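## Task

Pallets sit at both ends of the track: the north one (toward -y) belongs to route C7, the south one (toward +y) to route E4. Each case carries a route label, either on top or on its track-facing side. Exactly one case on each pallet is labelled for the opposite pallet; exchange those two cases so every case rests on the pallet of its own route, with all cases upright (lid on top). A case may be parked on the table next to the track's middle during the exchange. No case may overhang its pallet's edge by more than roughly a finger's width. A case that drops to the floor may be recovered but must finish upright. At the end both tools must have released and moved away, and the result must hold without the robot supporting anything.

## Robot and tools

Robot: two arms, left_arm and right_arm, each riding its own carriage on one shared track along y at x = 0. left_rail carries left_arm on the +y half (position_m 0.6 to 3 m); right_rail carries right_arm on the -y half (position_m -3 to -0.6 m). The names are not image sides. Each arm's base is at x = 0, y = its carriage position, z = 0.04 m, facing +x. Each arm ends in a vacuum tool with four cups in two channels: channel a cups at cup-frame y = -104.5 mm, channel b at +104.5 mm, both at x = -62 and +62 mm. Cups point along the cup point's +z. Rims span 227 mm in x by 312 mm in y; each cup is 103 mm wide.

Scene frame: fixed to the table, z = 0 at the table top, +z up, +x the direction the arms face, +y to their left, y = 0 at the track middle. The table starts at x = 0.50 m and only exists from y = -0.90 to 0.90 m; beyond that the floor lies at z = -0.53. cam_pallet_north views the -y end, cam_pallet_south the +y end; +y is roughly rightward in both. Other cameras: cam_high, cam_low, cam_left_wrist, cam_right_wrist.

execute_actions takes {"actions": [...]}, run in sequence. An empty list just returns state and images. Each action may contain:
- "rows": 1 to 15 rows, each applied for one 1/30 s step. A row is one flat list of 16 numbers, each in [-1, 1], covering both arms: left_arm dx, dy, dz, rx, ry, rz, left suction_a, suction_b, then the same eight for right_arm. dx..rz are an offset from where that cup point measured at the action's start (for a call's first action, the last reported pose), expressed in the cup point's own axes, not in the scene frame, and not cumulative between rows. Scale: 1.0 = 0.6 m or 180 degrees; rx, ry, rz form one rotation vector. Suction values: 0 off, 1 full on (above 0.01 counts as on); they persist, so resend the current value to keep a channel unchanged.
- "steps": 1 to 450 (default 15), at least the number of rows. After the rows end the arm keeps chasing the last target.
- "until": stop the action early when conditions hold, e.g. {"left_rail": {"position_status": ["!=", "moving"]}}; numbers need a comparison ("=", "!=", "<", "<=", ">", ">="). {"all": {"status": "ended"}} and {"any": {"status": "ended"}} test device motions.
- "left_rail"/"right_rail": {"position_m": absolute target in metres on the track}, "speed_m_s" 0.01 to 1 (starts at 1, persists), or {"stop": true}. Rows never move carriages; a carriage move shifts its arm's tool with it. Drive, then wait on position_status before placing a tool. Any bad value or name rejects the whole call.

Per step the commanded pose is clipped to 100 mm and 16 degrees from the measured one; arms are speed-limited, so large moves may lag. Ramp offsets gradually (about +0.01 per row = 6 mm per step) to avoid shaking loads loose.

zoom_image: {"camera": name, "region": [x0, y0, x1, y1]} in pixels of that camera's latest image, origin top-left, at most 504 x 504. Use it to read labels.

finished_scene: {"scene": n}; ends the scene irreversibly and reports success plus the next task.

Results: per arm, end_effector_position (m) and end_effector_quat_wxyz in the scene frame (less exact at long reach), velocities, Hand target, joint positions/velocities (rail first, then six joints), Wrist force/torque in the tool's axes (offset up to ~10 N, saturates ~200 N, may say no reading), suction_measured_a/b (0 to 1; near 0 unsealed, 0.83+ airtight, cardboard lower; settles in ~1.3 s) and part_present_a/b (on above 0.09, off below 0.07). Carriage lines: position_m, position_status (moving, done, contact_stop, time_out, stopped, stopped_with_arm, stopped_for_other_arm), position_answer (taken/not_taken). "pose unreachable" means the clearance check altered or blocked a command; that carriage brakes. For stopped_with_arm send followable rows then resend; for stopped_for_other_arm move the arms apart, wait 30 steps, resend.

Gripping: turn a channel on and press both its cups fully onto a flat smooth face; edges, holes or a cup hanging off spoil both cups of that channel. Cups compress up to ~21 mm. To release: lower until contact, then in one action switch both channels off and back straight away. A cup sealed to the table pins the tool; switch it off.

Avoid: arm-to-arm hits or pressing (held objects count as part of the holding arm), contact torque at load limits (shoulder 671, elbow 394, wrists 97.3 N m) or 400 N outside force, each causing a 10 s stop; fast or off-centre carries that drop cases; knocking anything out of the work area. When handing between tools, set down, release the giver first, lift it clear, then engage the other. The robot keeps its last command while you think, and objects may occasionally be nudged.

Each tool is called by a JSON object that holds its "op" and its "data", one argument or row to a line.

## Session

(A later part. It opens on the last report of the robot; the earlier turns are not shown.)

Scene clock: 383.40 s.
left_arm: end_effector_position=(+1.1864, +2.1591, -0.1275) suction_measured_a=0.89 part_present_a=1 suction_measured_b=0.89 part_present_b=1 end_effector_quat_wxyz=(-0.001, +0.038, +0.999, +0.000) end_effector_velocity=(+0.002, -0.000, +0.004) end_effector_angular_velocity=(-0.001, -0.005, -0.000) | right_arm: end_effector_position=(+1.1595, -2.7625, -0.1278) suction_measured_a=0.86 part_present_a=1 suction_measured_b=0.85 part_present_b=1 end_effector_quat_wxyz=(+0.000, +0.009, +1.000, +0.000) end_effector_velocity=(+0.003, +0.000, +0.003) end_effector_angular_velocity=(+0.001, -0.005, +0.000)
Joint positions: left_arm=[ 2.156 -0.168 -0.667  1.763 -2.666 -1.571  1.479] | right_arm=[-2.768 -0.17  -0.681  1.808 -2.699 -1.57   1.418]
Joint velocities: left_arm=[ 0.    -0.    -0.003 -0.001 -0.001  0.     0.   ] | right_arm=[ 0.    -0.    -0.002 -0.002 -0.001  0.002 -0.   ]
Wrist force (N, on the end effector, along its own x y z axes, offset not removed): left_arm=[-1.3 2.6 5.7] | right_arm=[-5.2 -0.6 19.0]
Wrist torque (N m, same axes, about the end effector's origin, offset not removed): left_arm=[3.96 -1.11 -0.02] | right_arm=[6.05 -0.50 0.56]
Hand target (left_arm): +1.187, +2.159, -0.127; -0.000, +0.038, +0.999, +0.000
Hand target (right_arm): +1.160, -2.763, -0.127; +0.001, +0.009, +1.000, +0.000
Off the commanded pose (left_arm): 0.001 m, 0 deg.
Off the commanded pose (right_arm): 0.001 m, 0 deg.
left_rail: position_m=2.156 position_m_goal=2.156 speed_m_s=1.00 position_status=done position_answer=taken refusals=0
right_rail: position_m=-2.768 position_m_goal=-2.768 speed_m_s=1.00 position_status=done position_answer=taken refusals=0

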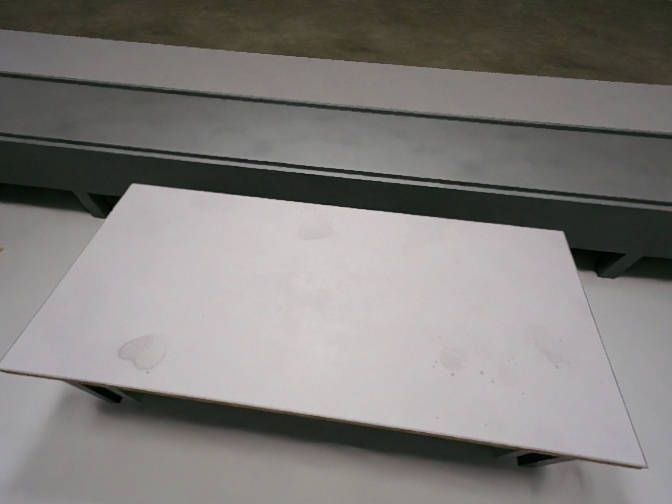

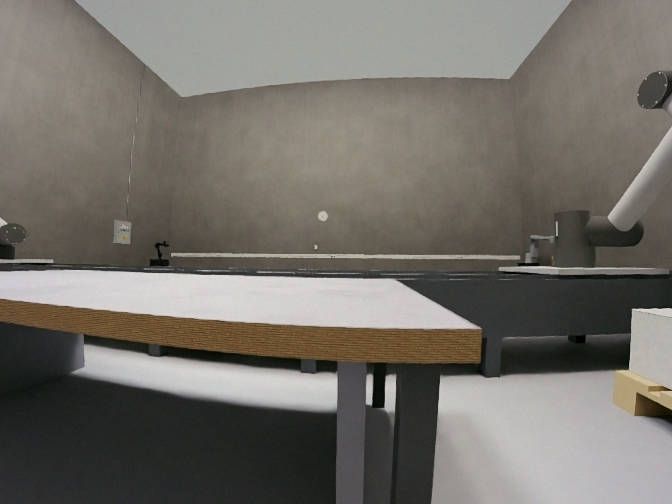

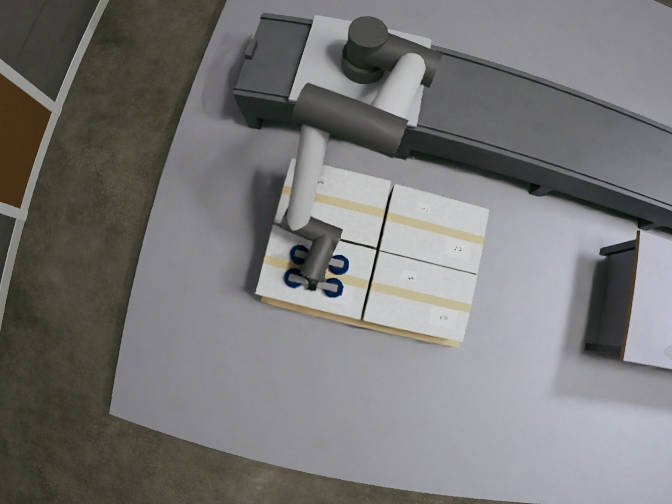

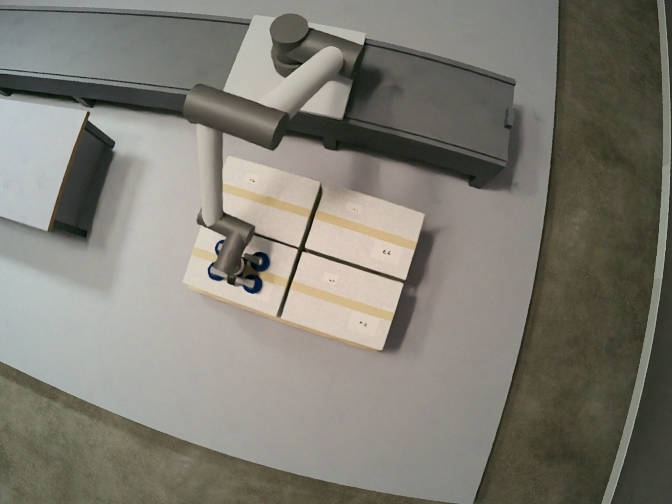

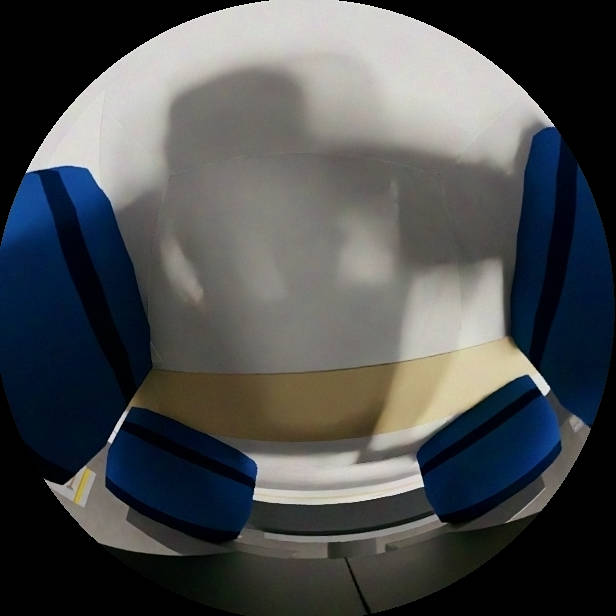

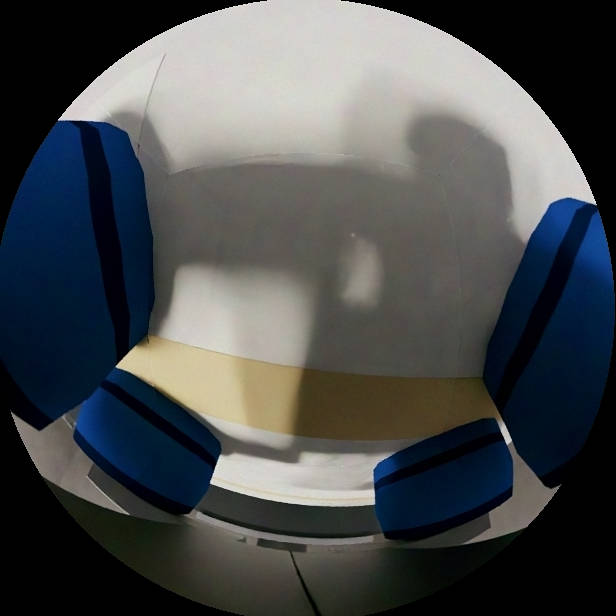

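{"op": "execute_actions", "data": {
  "actions": [
    {"rows":[
[0,0,-0.0001,0,0,0,1,1,0,0,-0.0001,0,0,0,1,1],
[0,0,-0.0007,0,0,0,1,1,0,0,-0.0010,0,0,0,1,1],
[-0.0005,-0.0005,-0.0025,0,0,0,1,1,-0.0005,-0.0005,-0.0032,0,0,0,1,1],
[-0.0015,-0.0015,-0.0057,0,0,0,1,1,-0.0015,-0.0015,-0.0075,0,0,0,1,1],
[-0.003,-0.003,-0.0110,0,0,0,1,1,-0.003,-0.003,-0.0144,0,0,0,1,1],
[-0.0045,-0.0045,-0.0185,0,0,0,1,1,-0.0045,-0.0045,-0.0243,0,0,0,1,1],
[-0.006,-0.006,-0.0286,0,0,0,1,1,-0.006,-0.006,-0.0375,0,0,0,1,1],
[-0.0075,-0.0075,-0.0413,0,0,0,1,1,-0.0075,-0.0075,-0.0542,0,0,0,1,1],
[-0.0088,-0.0088,-0.0566,0,0,0,1,1,-0.0088,-0.0088,-0.0743,0,0,0,1,1],
[-0.0096,-0.0096,-0.0745,0,0,0,1,1,-0.0096,-0.0096,-0.0978,0,0,0,1,1],
[-0.01,-0.01,-0.0946,0,0,0,1,1,-0.01,-0.01,-0.1242,0,0,0,1,1],
[-0.01,-0.01,-0.1167,0,0,0,1,1,-0.01,-0.01,-0.1532,0,0,0,1,1],
[-0.01,-0.01,-0.1404,0,0,0,1,1,-0.01,-0.01,-0.1843,0,0,0,1,1],
[-0.01,-0.01,-0.1651,0,0,0,1,1,-0.01,-0.01,-0.2168,0,0,0,1,1],
[-0.01,-0.01,-0.1904,0,0,0,1,1,-0.01,-0.01,-0.25,0,0,0,1,1]
],"steps":15},
    {"left_rail":{"position_m":0.6},"rows":[
[-0.004,0,-0.1168,0,0,0,1,1,-0.004,0,-0.1533,0,0,0,1,1],
[-0.004,0,-0.1422,0,0,0,1,1,-0.004,0,-0.1867,0,0,0,1,1],
[-0.004,0,-0.1676,0,0,0,1,1,-0.004,0,-0.22,0,0,0,1,1],
[-0.004,0,-0.1930,0,0,0,1,1,-0.004,0,-0.2533,0,0,0,1,1],
[-0.004,0,-0.2183,0,0,0,1,1,-0.004,0,-0.2867,0,0,0,1,1],
[-0.004,0,-0.2437,0,0,0,1,1,-0.004,0,-0.32,0,0,0,1,1],
[-0.004,0,-0.2691,0,0,0,1,1,-0.004,0,-0.3533,0,0,0,1,1],
[-0.004,0,-0.2945,0,0,0,1,1,-0.004,0,-0.3867,0,0,0,1,1],
[-0.004,0,-0.3199,0,0,0,1,1,-0.004,0,-0.42,0,0,0,1,1],
[-0.004,0,-0.3453,0,0,0,1,1,-0.004,0,-0.4533,0,0,0,1,1],
[-0.004,0,-0.3707,0,0,0,1,1,-0.004,0,-0.4867,0,0,0,1,1],
[-0.004,0,-0.3961,0,0,0,1,1,-0.004,0,-0.52,0,0,0,1,1],
[-0.004,0,-0.4215,0,0,0,1,1,-0.004,0,-0.5533,0,0,0,1,1],
[-0.004,0,-0.4468,0,0,0,1,1,-0.004,0,-0.5867,0,0,0,1,1],
[-0.004,0,-0.4722,0,0,0,1,1,-0.004,0,-0.62,0,0,0,1,1]
],"steps":15},
    {"rows":[
[0,-0.0001,-0.1218,0,0,-0.0005,1,1,0,0.0001,-0.1599,0,0,-0.0001,1,1],
[0.0002,-0.0009,-0.1465,0,0,-0.0019,1,1,0.0003,0.0009,-0.1925,0,0,-0.0005,1,1],
[0.0006,-0.0031,-0.1701,0,0,-0.0041,1,1,0.0008,0.0031,-0.2237,0,0,-0.0010,1,1],
[0.0015,-0.0073,-0.1920,0,0,-0.0070,1,1,0.0020,0.0072,-0.2532,0,0,-0.0017,1,1],
[0.0029,-0.0141,-0.2118,0,0,-0.0104,1,1,0.0038,0.0138,-0.2802,0,0,-0.0025,1,1],
[0.0048,-0.0237,-0.2293,0,0,-0.0138,1,1,0.0064,0.0233,-0.3045,0,0,-0.0032,1,1],
[0.0075,-0.0366,-0.2441,0,0,-0.0172,1,1,0.0099,0.0359,-0.3258,0,0,-0.0040,1,1],
[0.0108,-0.0528,-0.2561,0,0,-0.0201,1,1,0.0143,0.0518,-0.3438,0,0,-0.0047,1,1],
[0.0148,-0.0725,-0.2654,0,0,-0.0223,1,1,0.0196,0.0711,-0.3589,0,0,-0.0052,1,1],
[0.0194,-0.0953,-0.2720,0,0,-0.0237,1,1,0.0257,0.0935,-0.3708,0,0,-0.0056,1,1],
[0.0247,-0.1211,-0.2762,0,0,-0.0242,1,1,0.0327,0.1188,-0.3799,0,0,-0.0057,1,1],
[0.0305,-0.1494,-0.2783,0,0,-0.0242,1,1,0.0403,0.1465,-0.3867,0,0,-0.0057,1,1],
[0.0366,-0.1797,-0.2788,0,0,-0.0242,1,1,0.0485,0.1763,-0.3917,0,0,-0.0057,1,1],
[0.0431,-0.2114,-0.2781,0,0,-0.0242,1,1,0.0571,0.2073,-0.3955,0,0,-0.0057,1,1],
[0.0497,-0.2438,-0.2769,0,0,-0.0242,1,1,0.0658,0.2391,-0.3985,0,0,-0.0057,1,1]
],"steps":15},
    {"rows":[
[0.0419,-0.1467,-0.0039,0,0,0,1,1,0.0377,0.1474,-0.0263,0,0,0,1,1],
[0.0510,-0.1786,-0.0025,0,0,0,1,1,0.0459,0.1794,-0.0292,0,0,0,1,1],
[0.0601,-0.2105,-0.0012,0,0,0,1,1,0.0541,0.2114,-0.0321,0,0,0,1,1],
[0.0692,-0.2424,0.0001,0,0,0,1,1,0.0623,0.2435,-0.0350,0,0,0,1,1],
[0.0783,-0.2743,0.0015,0,0,0,1,1,0.0705,0.2755,-0.0379,0,0,0,1,1],
[0.0874,-0.3062,0.0028,0,0,0,1,1,0.0787,0.3075,-0.0408,0,0,0,1,1],
[0.0965,-0.3381,0.0041,0,0,0,1,1,0.0869,0.3395,-0.0437,0,0,0,1,1],
[0.1056,-0.3700,0.0055,0,0,0,1,1,0.0951,0.3716,-0.0466,0,0,0,1,1],
[0.1147,-0.4019,0.0068,0,0,0,1,1,0.1033,0.4036,-0.0495,0,0,0,1,1],
[0.1238,-0.4338,0.0081,0,0,0,1,1,0.1115,0.4356,-0.0524,0,0,0,1,1],
[0.1329,-0.4657,0.0095,0,0,0,1,1,0.1197,0.4677,-0.0553,0,0,0,1,1],
[0.1420,-0.4976,0.0108,0,0,0,1,1,0.1279,0.4997,-0.0582,0,0,0,1,1],
[0.1511,-0.5295,0.0121,0,0,0,1,1,0.1361,0.5317,-0.0611,0,0,0,1,1],
[0.1602,-0.5614,0.0135,0,0,0,1,1,0.1443,0.5638,-0.0640,0,0,0,1,1],
[0.1693,-0.5933,0.0148,0,0,0,1,1,0.1525,0.5958,-0.0669,0,0,0,1,1]
],"steps":15},
    {"rows":[
[0.0437,-0.1531,0.0064,0,0,0,1,1,0.0394,0.1538,-0.0139,0,0,0,1,1],
[0.0528,-0.1850,0.0077,0,0,0,1,1,0.0476,0.1858,-0.0168,0,0,0,1,1],
[0.0619,-0.2169,0.0091,0,0,0,1,1,0.0558,0.2178,-0.0197,0,0,0,1,1],
[0.0710,-0.2488,0.0104,0,0,0,1,1,0.0640,0.2499,-0.0226,0,0,0,1,1],
[0.0801,-0.2807,0.0117,0,0,0,1,1,0.0722,0.2819,-0.0255,0,0,0,1,1],
[0.0892,-0.3126,0.0131,0,0,0,1,1,0.0804,0.3139,-0.0284,0,0,0,1,1],
[0.0983,-0.3445,0.0144,0,0,0,1,1,0.0886,0.3460,-0.0313,0,0,0,1,1],
[0.1074,-0.3764,0.0157,0,0,0,1,1,0.0968,0.3780,-0.0342,0,0,0,1,1],
[0.1165,-0.4083,0.0171,0,0,0,1,1,0.1050,0.4100,-0.0371,0,0,0,1,1],
[0.1256,-0.4402,0.0184,0,0,0,1,1,0.1132,0.4421,-0.0400,0,0,0,1,1]
],"steps":10},
    {"rows":[
[0.0437,-0.1531,0.0064,0,0,0,1,1,0.0394,0.1538,-0.0139,0,0,0,1,1],
[0.0528,-0.1850,0.0077,0,0,0,1,1,0.0476,0.1858,-0.0168,0,0,0,1,1],
[0.0619,-0.2169,0.0091,0,0,0,1,1,0.0558,0.2178,-0.0197,0,0,0,1,1],
[0.0710,-0.2488,0.0104,0,0,0,1,1,0.0640,0.2499,-0.0226,0,0,0,1,1],
[0.0801,-0.2807,0.0117,0,0,0,1,1,0.0722,0.2819,-0.0255,0,0,0,1,1],
[0.0892,-0.3126,0.0131,0,0,0,1,1,0.0804,0.3139,-0.0284,0,0,0,1,1],
[0.0983,-0.3445,0.0144,0,0,0,1,1,0.0886,0.3460,-0.0313,0,0,0,1,1],
[0.1074,-0.3764,0.0157,0,0,0,1,1,0.0968,0.3780,-0.0342,0,0,0,1,1],
[0.1165,-0.4083,0.0171,0,0,0,1,1,0.1050,0.4100,-0.0371,0,0,0,1,1],
[0.1256,-0.4402,0.0184,0,0,0,1,1,0.1132,0.4421,-0.0400,0,0,0,1,1]
],"steps":10},
    {"rows":[
[0.0436,-0.1530,0.0064,0,0,0,1,1,0.0393,0.1536,-0.0139,0,0,0,1,1],
[0.0525,-0.1841,0.0077,0,0,0,1,1,0.0473,0.1849,-0.0167,0,0,0,1,1],
[0.0610,-0.2138,0.0089,0,0,0,1,1,0.0550,0.2147,-0.0194,0,0,0,1,1],
[0.0689,-0.2416,0.0101,0,0,0,1,1,0.0621,0.2426,-0.0220,0,0,0,1,1],
[0.0761,-0.2669,0.0112,0,0,0,1,1,0.0686,0.2680,-0.0243,0,0,0,1,1],
[0.0825,-0.2893,0.0121,0,0,0,1,1,0.0744,0.2906,-0.0263,0,0,0,1,1],
[0.0880,-0.3086,0.0129,0,0,0,1,1,0.0793,0.3099,-0.0281,0,0,0,1,1],
[0.0926,-0.3246,0.0136,0,0,0,1,1,0.0834,0.3259,-0.0295,0,0,0,1,1],
[0.0962,-0.3372,0.0141,0,0,0,1,1,0.0867,0.3386,-0.0307,0,0,0,1,1],
[0.0989,-0.3467,0.0145,0,0,0,1,1,0.0891,0.3481,-0.0315,0,0,0,1,1],
[0.1008,-0.3533,0.0148,0,0,0,1,1,0.0908,0.3547,-0.0321,0,0,0,1,1],
[0.1019,-0.3574,0.0149,0,0,0,1,1,0.0919,0.3589,-0.0325,0,0,0,1,1],
[0.1026,-0.3595,0.0150,0,0,0,1,1,0.0924,0.3610,-0.0327,0,0,0,1,1],
[0.1028,-0.3604,0.0151,0,0,0,1,1,0.0926,0.3619,-0.0328,0,0,0,1,1],
[0.1028,-0.3605,0.0151,0,0,0,1,1,0.0927,0.3620,-0.0328,0,0,0,1,1]
],"steps":18}
  ]
}}

Scene clock: 506.67 s.
left_arm: end_effector_position=(+0.9091, -0.3317, +0.2885) suction_measured_a=0.93 part_present_a=1 suction_measured_b=0.93 part_present_b=1 end_effector_quat_wxyz=(+0.002, +0.007, +1.000, -0.003) end_effector_velocity=(-0.003, -0.036, -0.002) end_effector_angular_velocity=(+0.004, +0.002, +0.003) | right_arm: end_effector_position=(+0.9078, -1.8350, +0.5438) suction_measured_a=0.91 part_present_a=1 suction_measured_b=0.91 part_present_b=1 end_effector_quat_wxyz=(+0.007, -0.004, +1.000, +0.004) end_effector_velocity=(-0.000, +0.037, +0.004) end_effector_angular_velocity=(-0.006, +0.003, -0.004)
Joint positions: left_arm=[ 0.6   -0.952 -0.935  1.506 -2.149 -1.571  0.632] | right_arm=[-2.768  0.644 -1.06   1.336 -1.862 -1.573  2.207]
Joint velocities: left_arm=[ 0.    -0.018  0.026 -0.045  0.023  0.001 -0.021] | right_arm=[ 0.     0.024  0.031 -0.057  0.032 -0.004  0.028]
Wrist force (N, on the end effector, along its own x y z axes, offset not removed): left_arm=[0.5 -13.4 7.0] | right_arm=[2.7 0.9 17.6]
Wrist torque (N m, same axes, about the end effector's origin, offset not removed): left_arm=[5.07 -0.05 -0.10] | right_arm=[4.52 -0.17 0.45]
Hand target (left_arm): +0.909, -0.335, +0.288; +0.002, +0.007, +1.000, -0.003
Hand target (right_arm): +0.908, -1.832, +0.544; +0.006, -0.004, +1.000, +0.004
Off the commanded pose (left_arm): 0.003 m, 0 deg.
Off the commanded pose (right_arm): 0.003 m, 0 deg.
left_rail: position_m=0.600 position_m_goal=0.600 speed_m_s=1.00 position_status=done position_answer=taken refusals=0
right_rail: position_m=-2.768 position_m_goal=-2.768 speed_m_s=1.00 position_status=done position_answer=taken refusals=0

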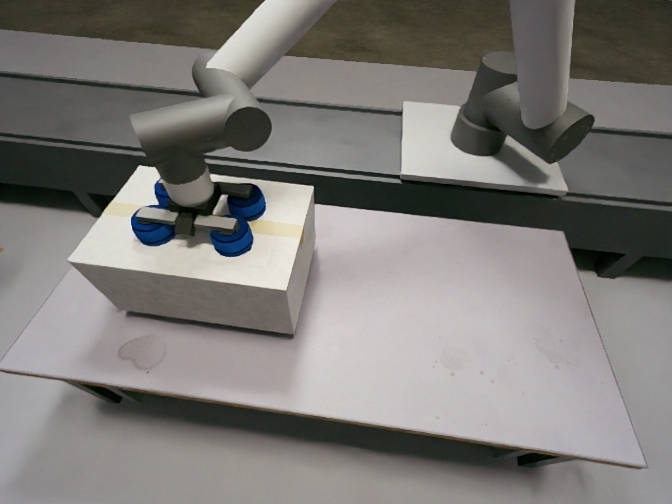

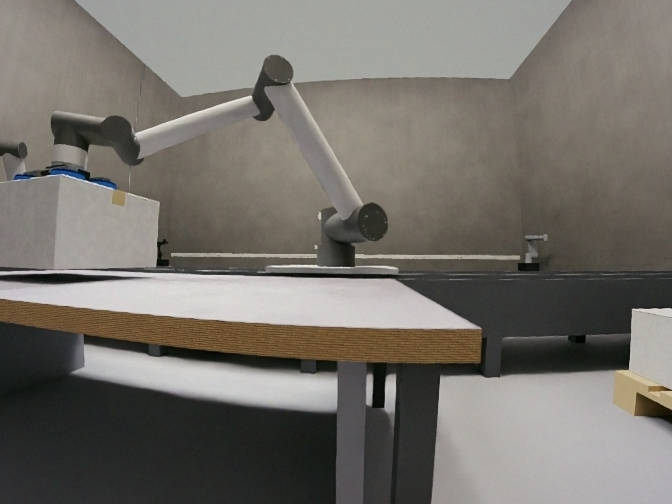

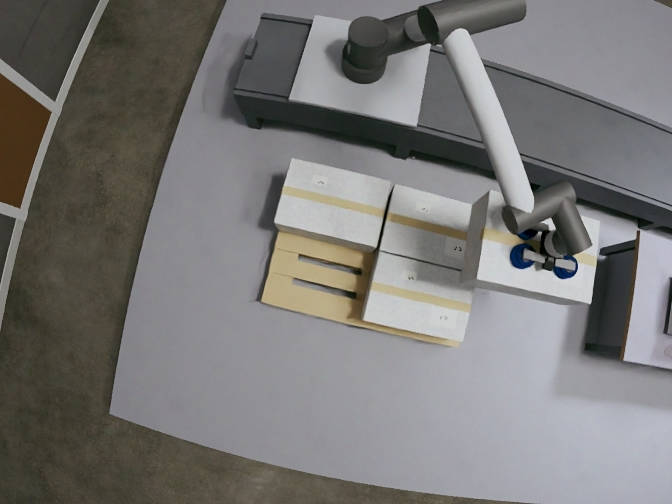

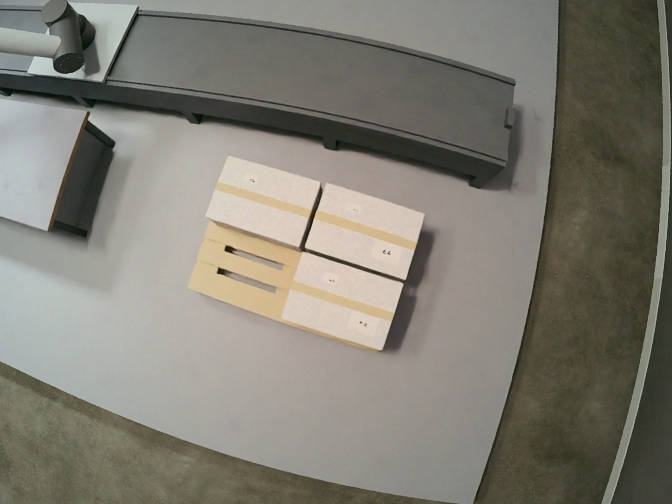

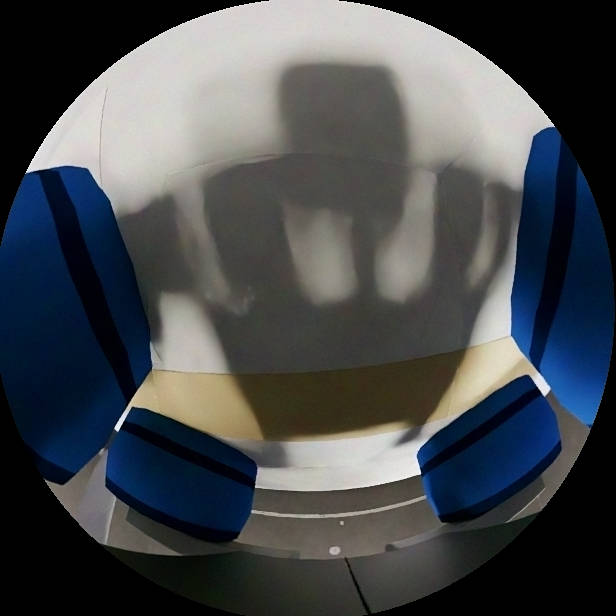

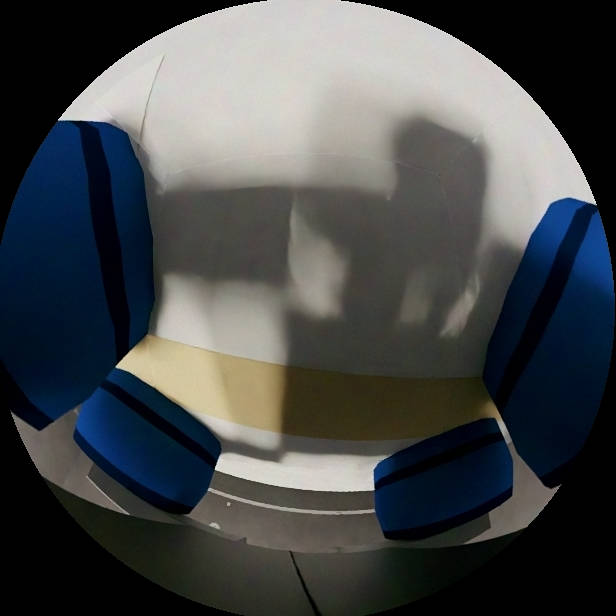

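{"op": "execute_actions", "data": {
  "actions": []
}}

Scene clock: 564.13 s.
left_arm: end_effector_position=(+0.9088, -0.3349, +0.2884) suction_measured_a=0.93 part_present_a=1 suction_measured_b=0.93 part_present_b=1 end_effector_quat_wxyz=(+0.002, +0.007, +1.000, -0.003) end_effector_velocity=(+0.000, +0.000, -0.000) end_effector_angular_velocity=(+0.000, +0.000, -0.000) | right_arm: end_effector_position=(+0.9078, -1.8319, +0.5442) suction_measured_a=0.91 part_present_a=1 suction_measured_b=0.91 part_present_b=1 end_effector_quat_wxyz=(+0.006, -0.004, +1.000, +0.004) end_effector_velocity=(+0.000, +0.000, -0.000) end_effector_angular_velocity=(-0.000, +0.000, +0.000)
Joint positions: left_arm=[ 0.6   -0.954 -0.933  1.503 -2.147 -1.572  0.63 ] | right_arm=[-2.768  0.646 -1.057  1.331 -1.859 -1.573  2.209]
Joint velocities: left_arm=[ 0.  0.  0. -0.  0. -0.  0.] | right_arm=[ 0. -0.  0. -0.  0. -0. -0.]
Wrist force (N, on the end effector, along its own x y z axes, offset not removed): left_arm=[5.5 -0.4 11.7] | right_arm=[3.3 -1.8 11.2]
Wrist torque (N m, same axes, about the end effector's origin, offset not removed): left_arm=[5.16 -0.91 -0.10] | right_arm=[6.01 -0.45 0.35]
Hand target (left_arm): +0.909, -0.335, +0.288; +0.002, +0.007, +1.000, -0.003
Hand target (right_arm): +0.908, -1.832, +0.544; +0.006, -0.004, +1.000, +0.004
Off the commanded pose (left_arm): 0.000 m, 0 deg.
Off the commanded pose (right_arm): 0.001 m, 0 deg.
left_rail: position_m=0.600 position_m_goal=0.600 speed_m_s=1.00 position_status=done position_answer=taken refusals=0
right_rail: position_m=-2.768 position_m_goal=-2.768 speed_m_s=1.00 position_status=done position_answer=taken refusals=0

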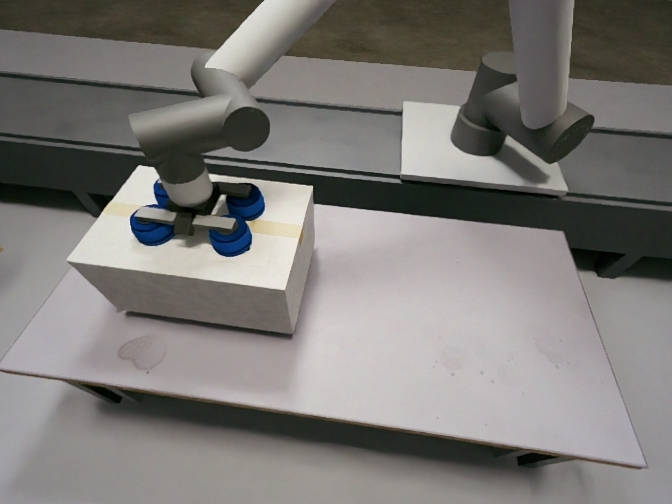

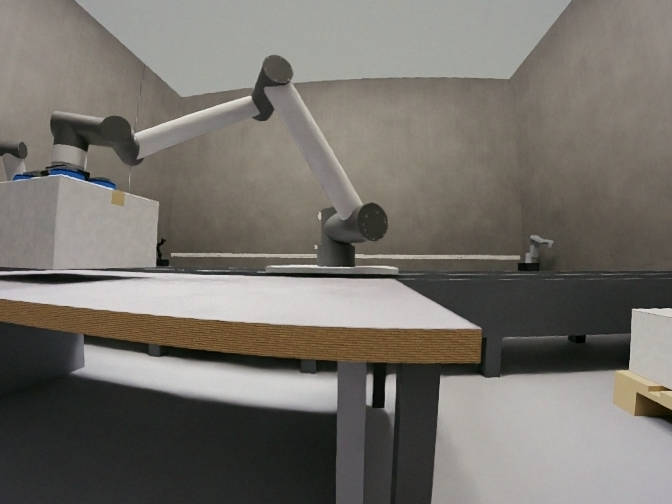

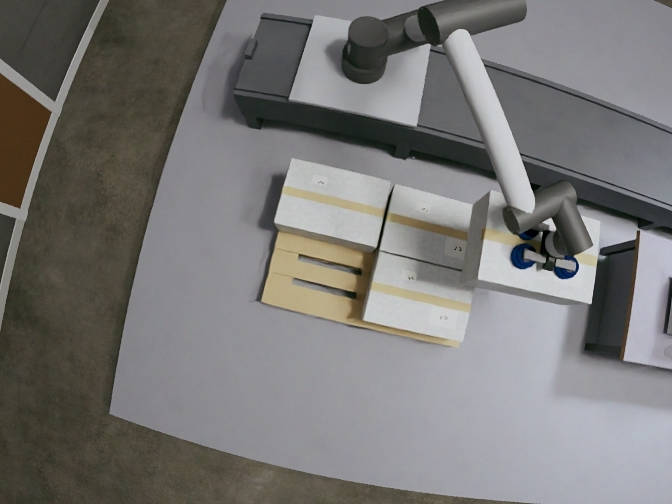

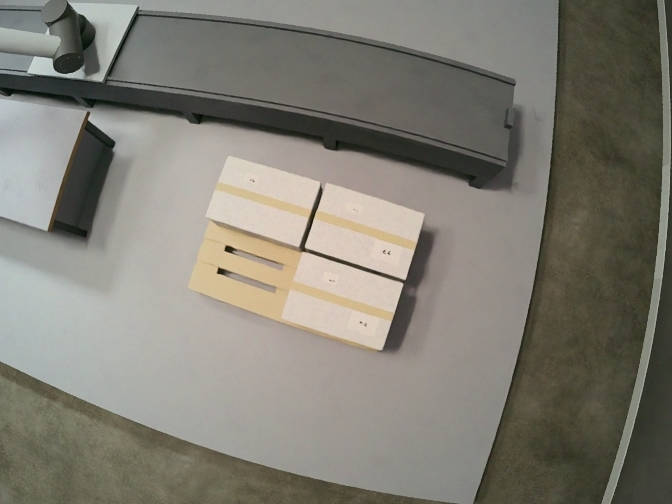

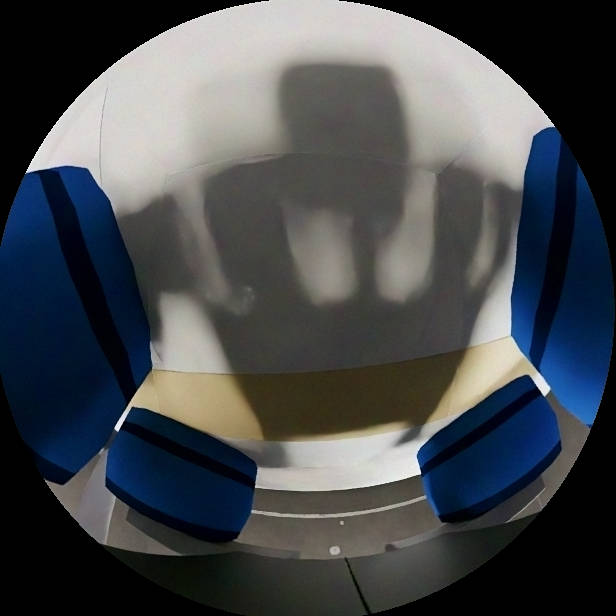

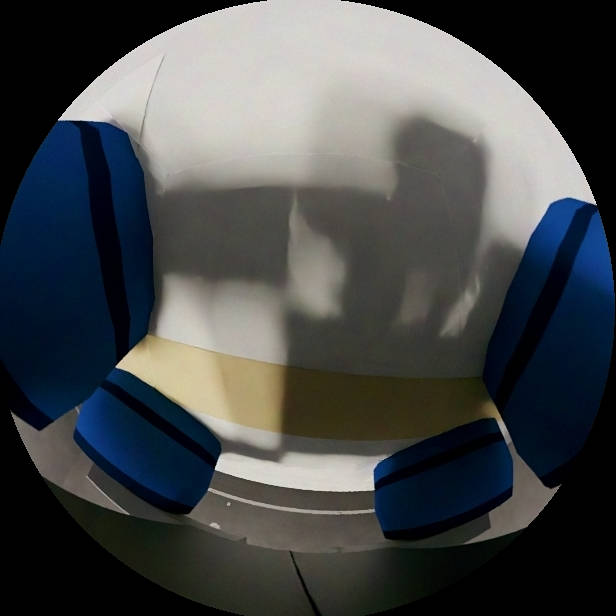

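{"op": "zoom_image", "data": {
  "camera": "cam_low",
  "region": [0, 160, 200, 310]
}}

Region (0, 160, 200, 310) of cam_low's 672x504 image, scaled by 2.520, with more detail than that image has; it fills the top 378 rows of this view, and the rest is white.

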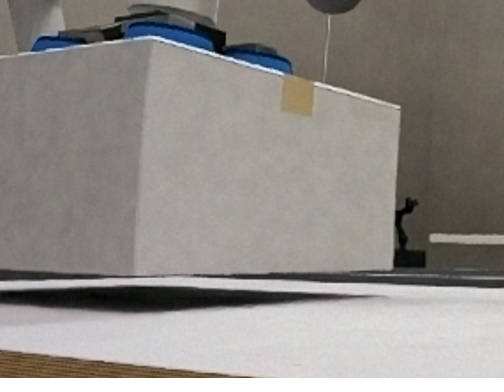

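{"op": "execute_actions", "data": {
  "actions": [
    {"rows":[
[0,0,0.0007,0,0,0,1,1, 0,0,-0.0002,0,0,0,1,1],
[0,0,0.0026,-0.0001,0.0001,-0.0002,1,1, 0,0,-0.0009,0.0001,0.0002,0.0001,1,1],
[0,0,0.0057,-0.0002,0.0001,-0.0004,1,1, 0,0,-0.0019,0.0002,0.0004,0.0002,1,1],
[0,0,0.0099,-0.0003,0.0002,-0.0007,1,1, 0,0,-0.0033,0.0004,0.0006,0.0004,1,1],
[0,0,0.0150,-0.0005,0.0003,-0.0011,1,1, 0,0,-0.0049,0.0006,0.0010,0.0006,1,1],
[0,0,0.0207,-0.0007,0.0004,-0.0016,1,1, 0,0,-0.0068,0.0009,0.0013,0.0009,1,1],
[0,0,0.0269,-0.0009,0.0006,-0.0020,1,1, 0,0,-0.0088,0.0011,0.0017,0.0011,1,1],
[0,0,0.0331,-0.0010,0.0007,-0.0025,1,1, 0,0,-0.0109,0.0014,0.0021,0.0014,1,1],
[0,0,0.0393,-0.0012,0.0009,-0.0029,1,1, 0,0,-0.0129,0.0016,0.0025,0.0016,1,1],
[0,0,0.0450,-0.0014,0.0010,-0.0034,1,1, 0,0,-0.0148,0.0019,0.0029,0.0019,1,1],
[0,0,0.0501,-0.0016,0.0011,-0.0038,1,1, 0,0,-0.0164,0.0021,0.0032,0.0021,1,1],
[0,0,0.0543,-0.0017,0.0012,-0.0041,1,1, 0,0,-0.0178,0.0023,0.0034,0.0023,1,1],
[0,0,0.0574,-0.0018,0.0012,-0.0043,1,1, 0,0,-0.0188,0.0024,0.0036,0.0024,1,1],
[0,0,0.0593,-0.0019,0.0013,-0.0045,1,1, 0,0,-0.0195,0.0025,0.0038,0.0025,1,1],
[0,0,0.0600,-0.0019,0.0013,-0.0045,1,1, 0,0,-0.0197,0.0025,0.0038,0.0025,1,1]
],"steps":17}
  ]
}}

Scene clock: 657.37 s.
left_arm: end_effector_position=(+0.9088, -0.3350, +0.2553) suction_measured_a=0.93 part_present_a=1 suction_measured_b=0.93 part_present_b=1 end_effector_quat_wxyz=(-0.000, +0.000, +1.000, -0.000) end_effector_velocity=(+0.001, -0.001, -0.037) end_effector_angular_velocity=(+0.006, +0.003, +0.014) | right_arm: end_effector_position=(+0.9075, -1.8318, +0.5551) suction_measured_a=0.91 part_present_a=1 suction_measured_b=0.91 part_present_b=1 end_effector_quat_wxyz=(+0.001, -0.001, +1.000, +0.000) end_effector_velocity=(-0.000, +0.000, +0.013) end_effector_angular_velocity=(-0.008, +0.012, -0.008)
Joint positions: left_arm=[ 0.6   -0.954 -0.91   1.513 -2.173 -1.571  0.617] | right_arm=[-2.768  0.646 -1.057  1.313 -1.828 -1.572  2.216]
Joint velocities: left_arm=[ 0.    -0.     0.027  0.01  -0.03   0.001 -0.014] | right_arm=[ 0.    -0.     0.    -0.022  0.036  0.001  0.008]
Wrist force (N, on the end effector, along its own x y z axes, offset not removed): left_arm=[4.9 -1.4 20.7] | right_arm=[3.3 -0.7 13.4]
Wrist torque (N m, same axes, about the end effector's origin, offset not removed): left_arm=[5.05 -0.71 -0.10] | right_arm=[6.07 -0.39 0.57]
Hand target (left_arm): +0.909, -0.335, +0.252; -0.000, -0.000, +1.000, +0.000
Hand target (right_arm): +0.908, -1.832, +0.556; +0.000, -0.000, +1.000, -0.000
Off the commanded pose (left_arm): 0.003 m, 0 deg.
Off the commanded pose (right_arm): 0.001 m, 0 deg.
left_rail: position_m=0.600 position_m_goal=0.600 speed_m_s=1.00 position_status=done position_answer=taken refusals=0
right_rail: position_m=-2.768 position_m_goal=-2.768 speed_m_s=1.00 position_status=done position_answer=taken refusals=0

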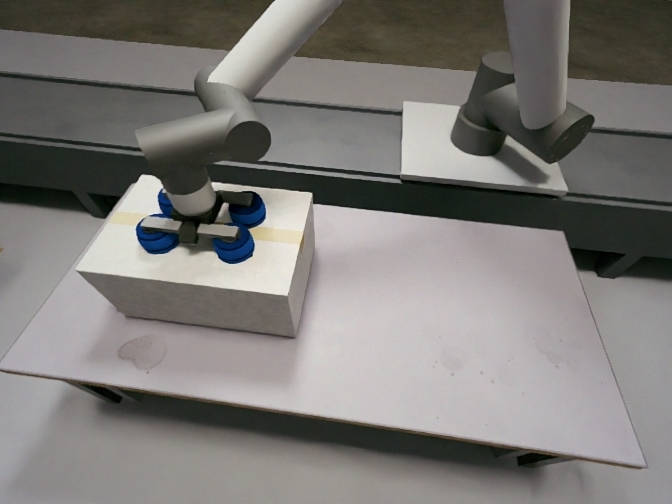

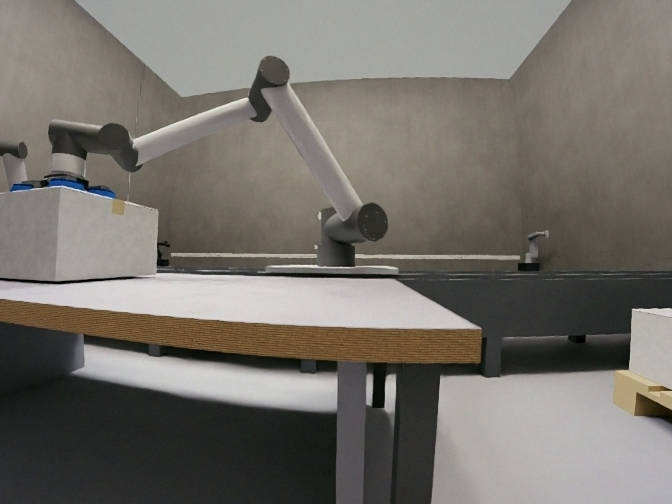

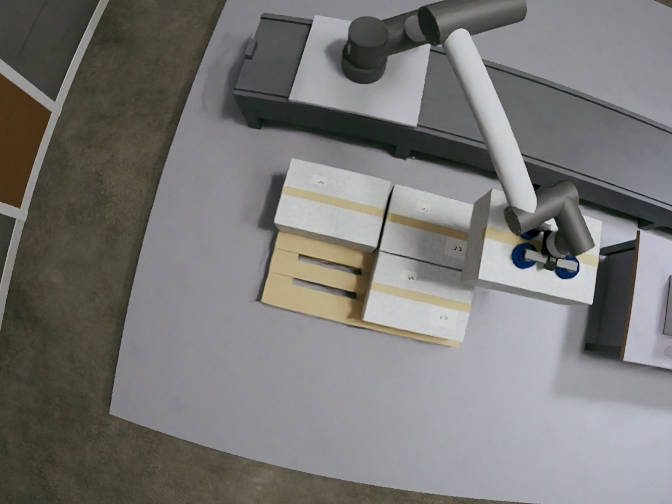

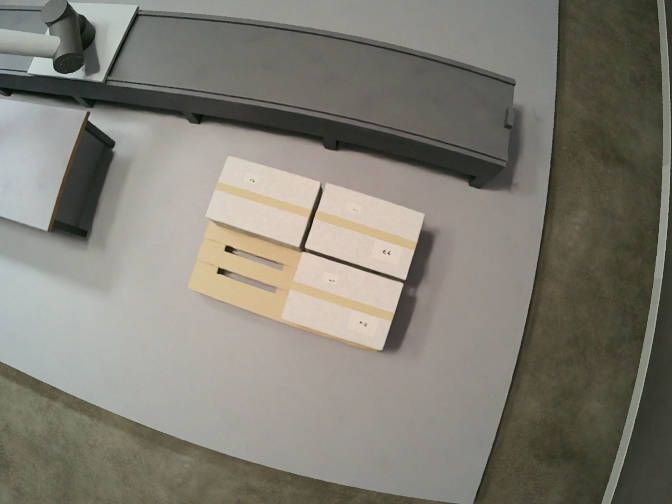

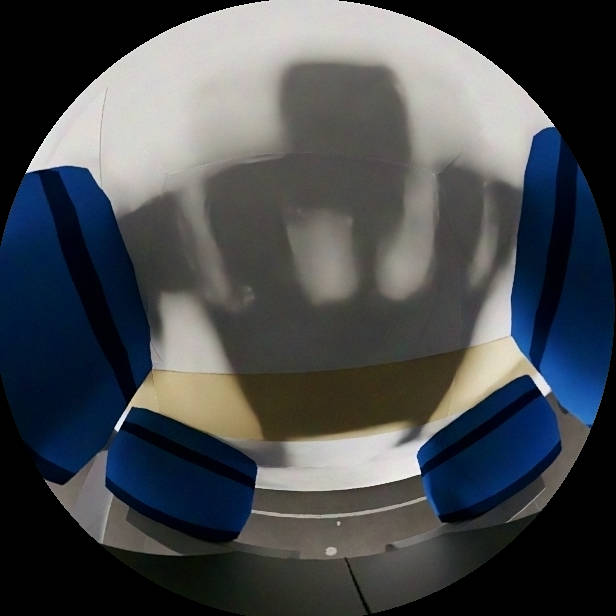

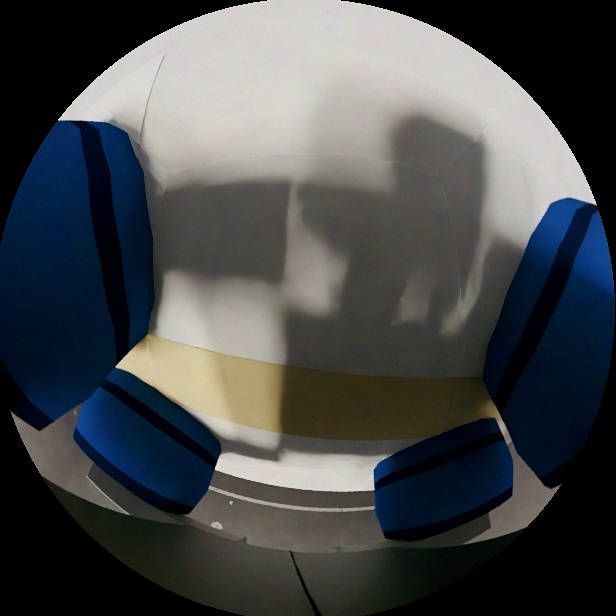

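{"op": "execute_actions", "data": {
  "actions": []
}}

{"op": "zoom_image", "data": {
  "camera": "cam_low",
  "region": [0, 230, 180, 310]
}}

Scene clock: 663.70 s.
left_arm: end_effector_position=(+0.9089, -0.3351, +0.2524) suction_measured_a=0.93 part_present_a=1 suction_measured_b=0.93 part_present_b=1 end_effector_quat_wxyz=(-0.000, -0.000, +1.000, +0.000) end_effector_velocity=(+0.000, +0.000, +0.000) end_effector_angular_velocity=(-0.000, -0.000, +0.000) | right_arm: end_effector_position=(+0.9076, -1.8319, +0.5560) suction_measured_a=0.91 part_present_a=1 suction_measured_b=0.91 part_present_b=1 end_effector_quat_wxyz=(+0.000, -0.000, +1.000, -0.000) end_effector_velocity=(+0.000, +0.000, -0.000) end_effector_angular_velocity=(-0.000, +0.000, -0.000)
Joint positions: left_arm=[ 0.6   -0.954 -0.908  1.514 -2.176 -1.571  0.616] | right_arm=[-2.768  0.646 -1.057  1.311 -1.825 -1.572  2.217]
Joint velocities: left_arm=[ 0.  0. -0.  0. -0.  0. -0.] | right_arm=[ 0. -0.  0. -0.  0. -0.  0.]
Wrist force (N, on the end effector, along its own x y z axes, offset not removed): left_arm=[0.8 -1.3 7.4] | right_arm=[1.0 -4.9 16.9]
Wrist torque (N m, same axes, about the end effector's origin, offset not removed): left_arm=[4.99 -0.49 -0.13] | right_arm=[5.39 -0.19 0.31]
Hand target (left_arm): +0.909, -0.335, +0.252; -0.000, -0.000, +1.000, +0.000
Hand target (right_arm): +0.908, -1.832, +0.556; +0.000, -0.000, +1.000, -0.000
Off the commanded pose (left_arm): 0.000 m, 0 deg.
Off the commanded pose (right_arm): 0.000 m, 0 deg.
left_rail: position_m=0.600 position_m_goal=0.600 speed_m_s=1.00 position_status=done position_answer=taken refusals=0
right_rail: position_m=-2.768 position_m_goal=-2.768 speed_m_s=1.00 position_status=done position_answer=taken refusals=0

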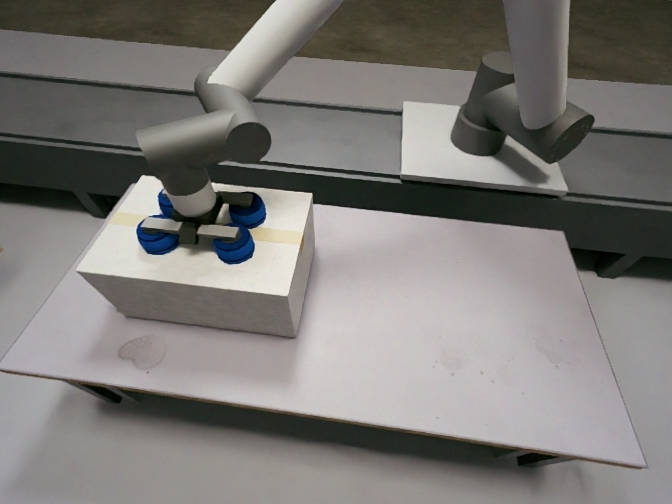

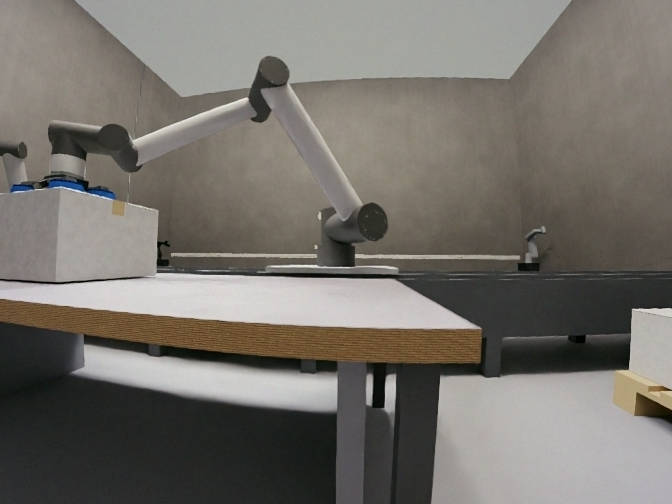

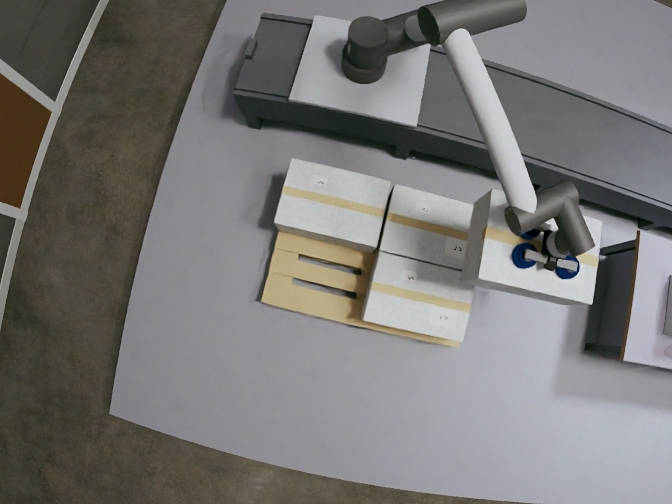

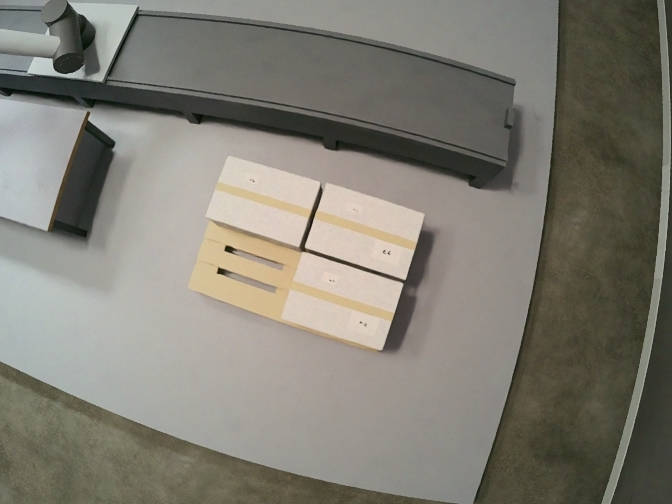

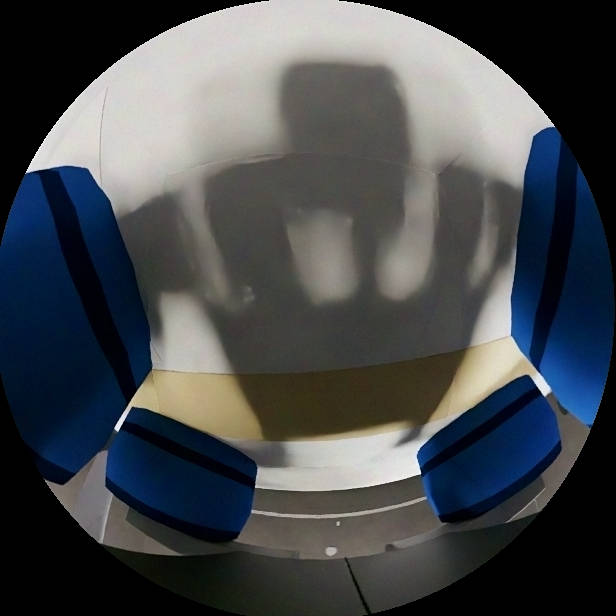

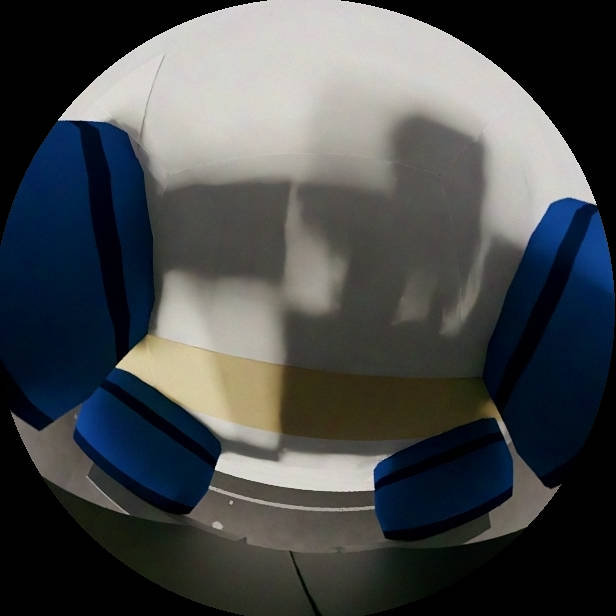

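Region (0, 230, 180, 310) of cam_low's 672x504 image, scaled by 2.800, with more detail than that image has.

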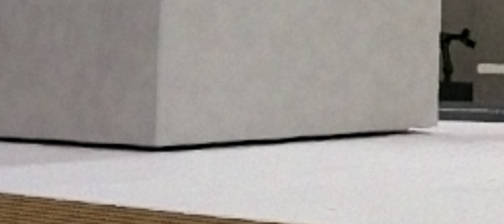

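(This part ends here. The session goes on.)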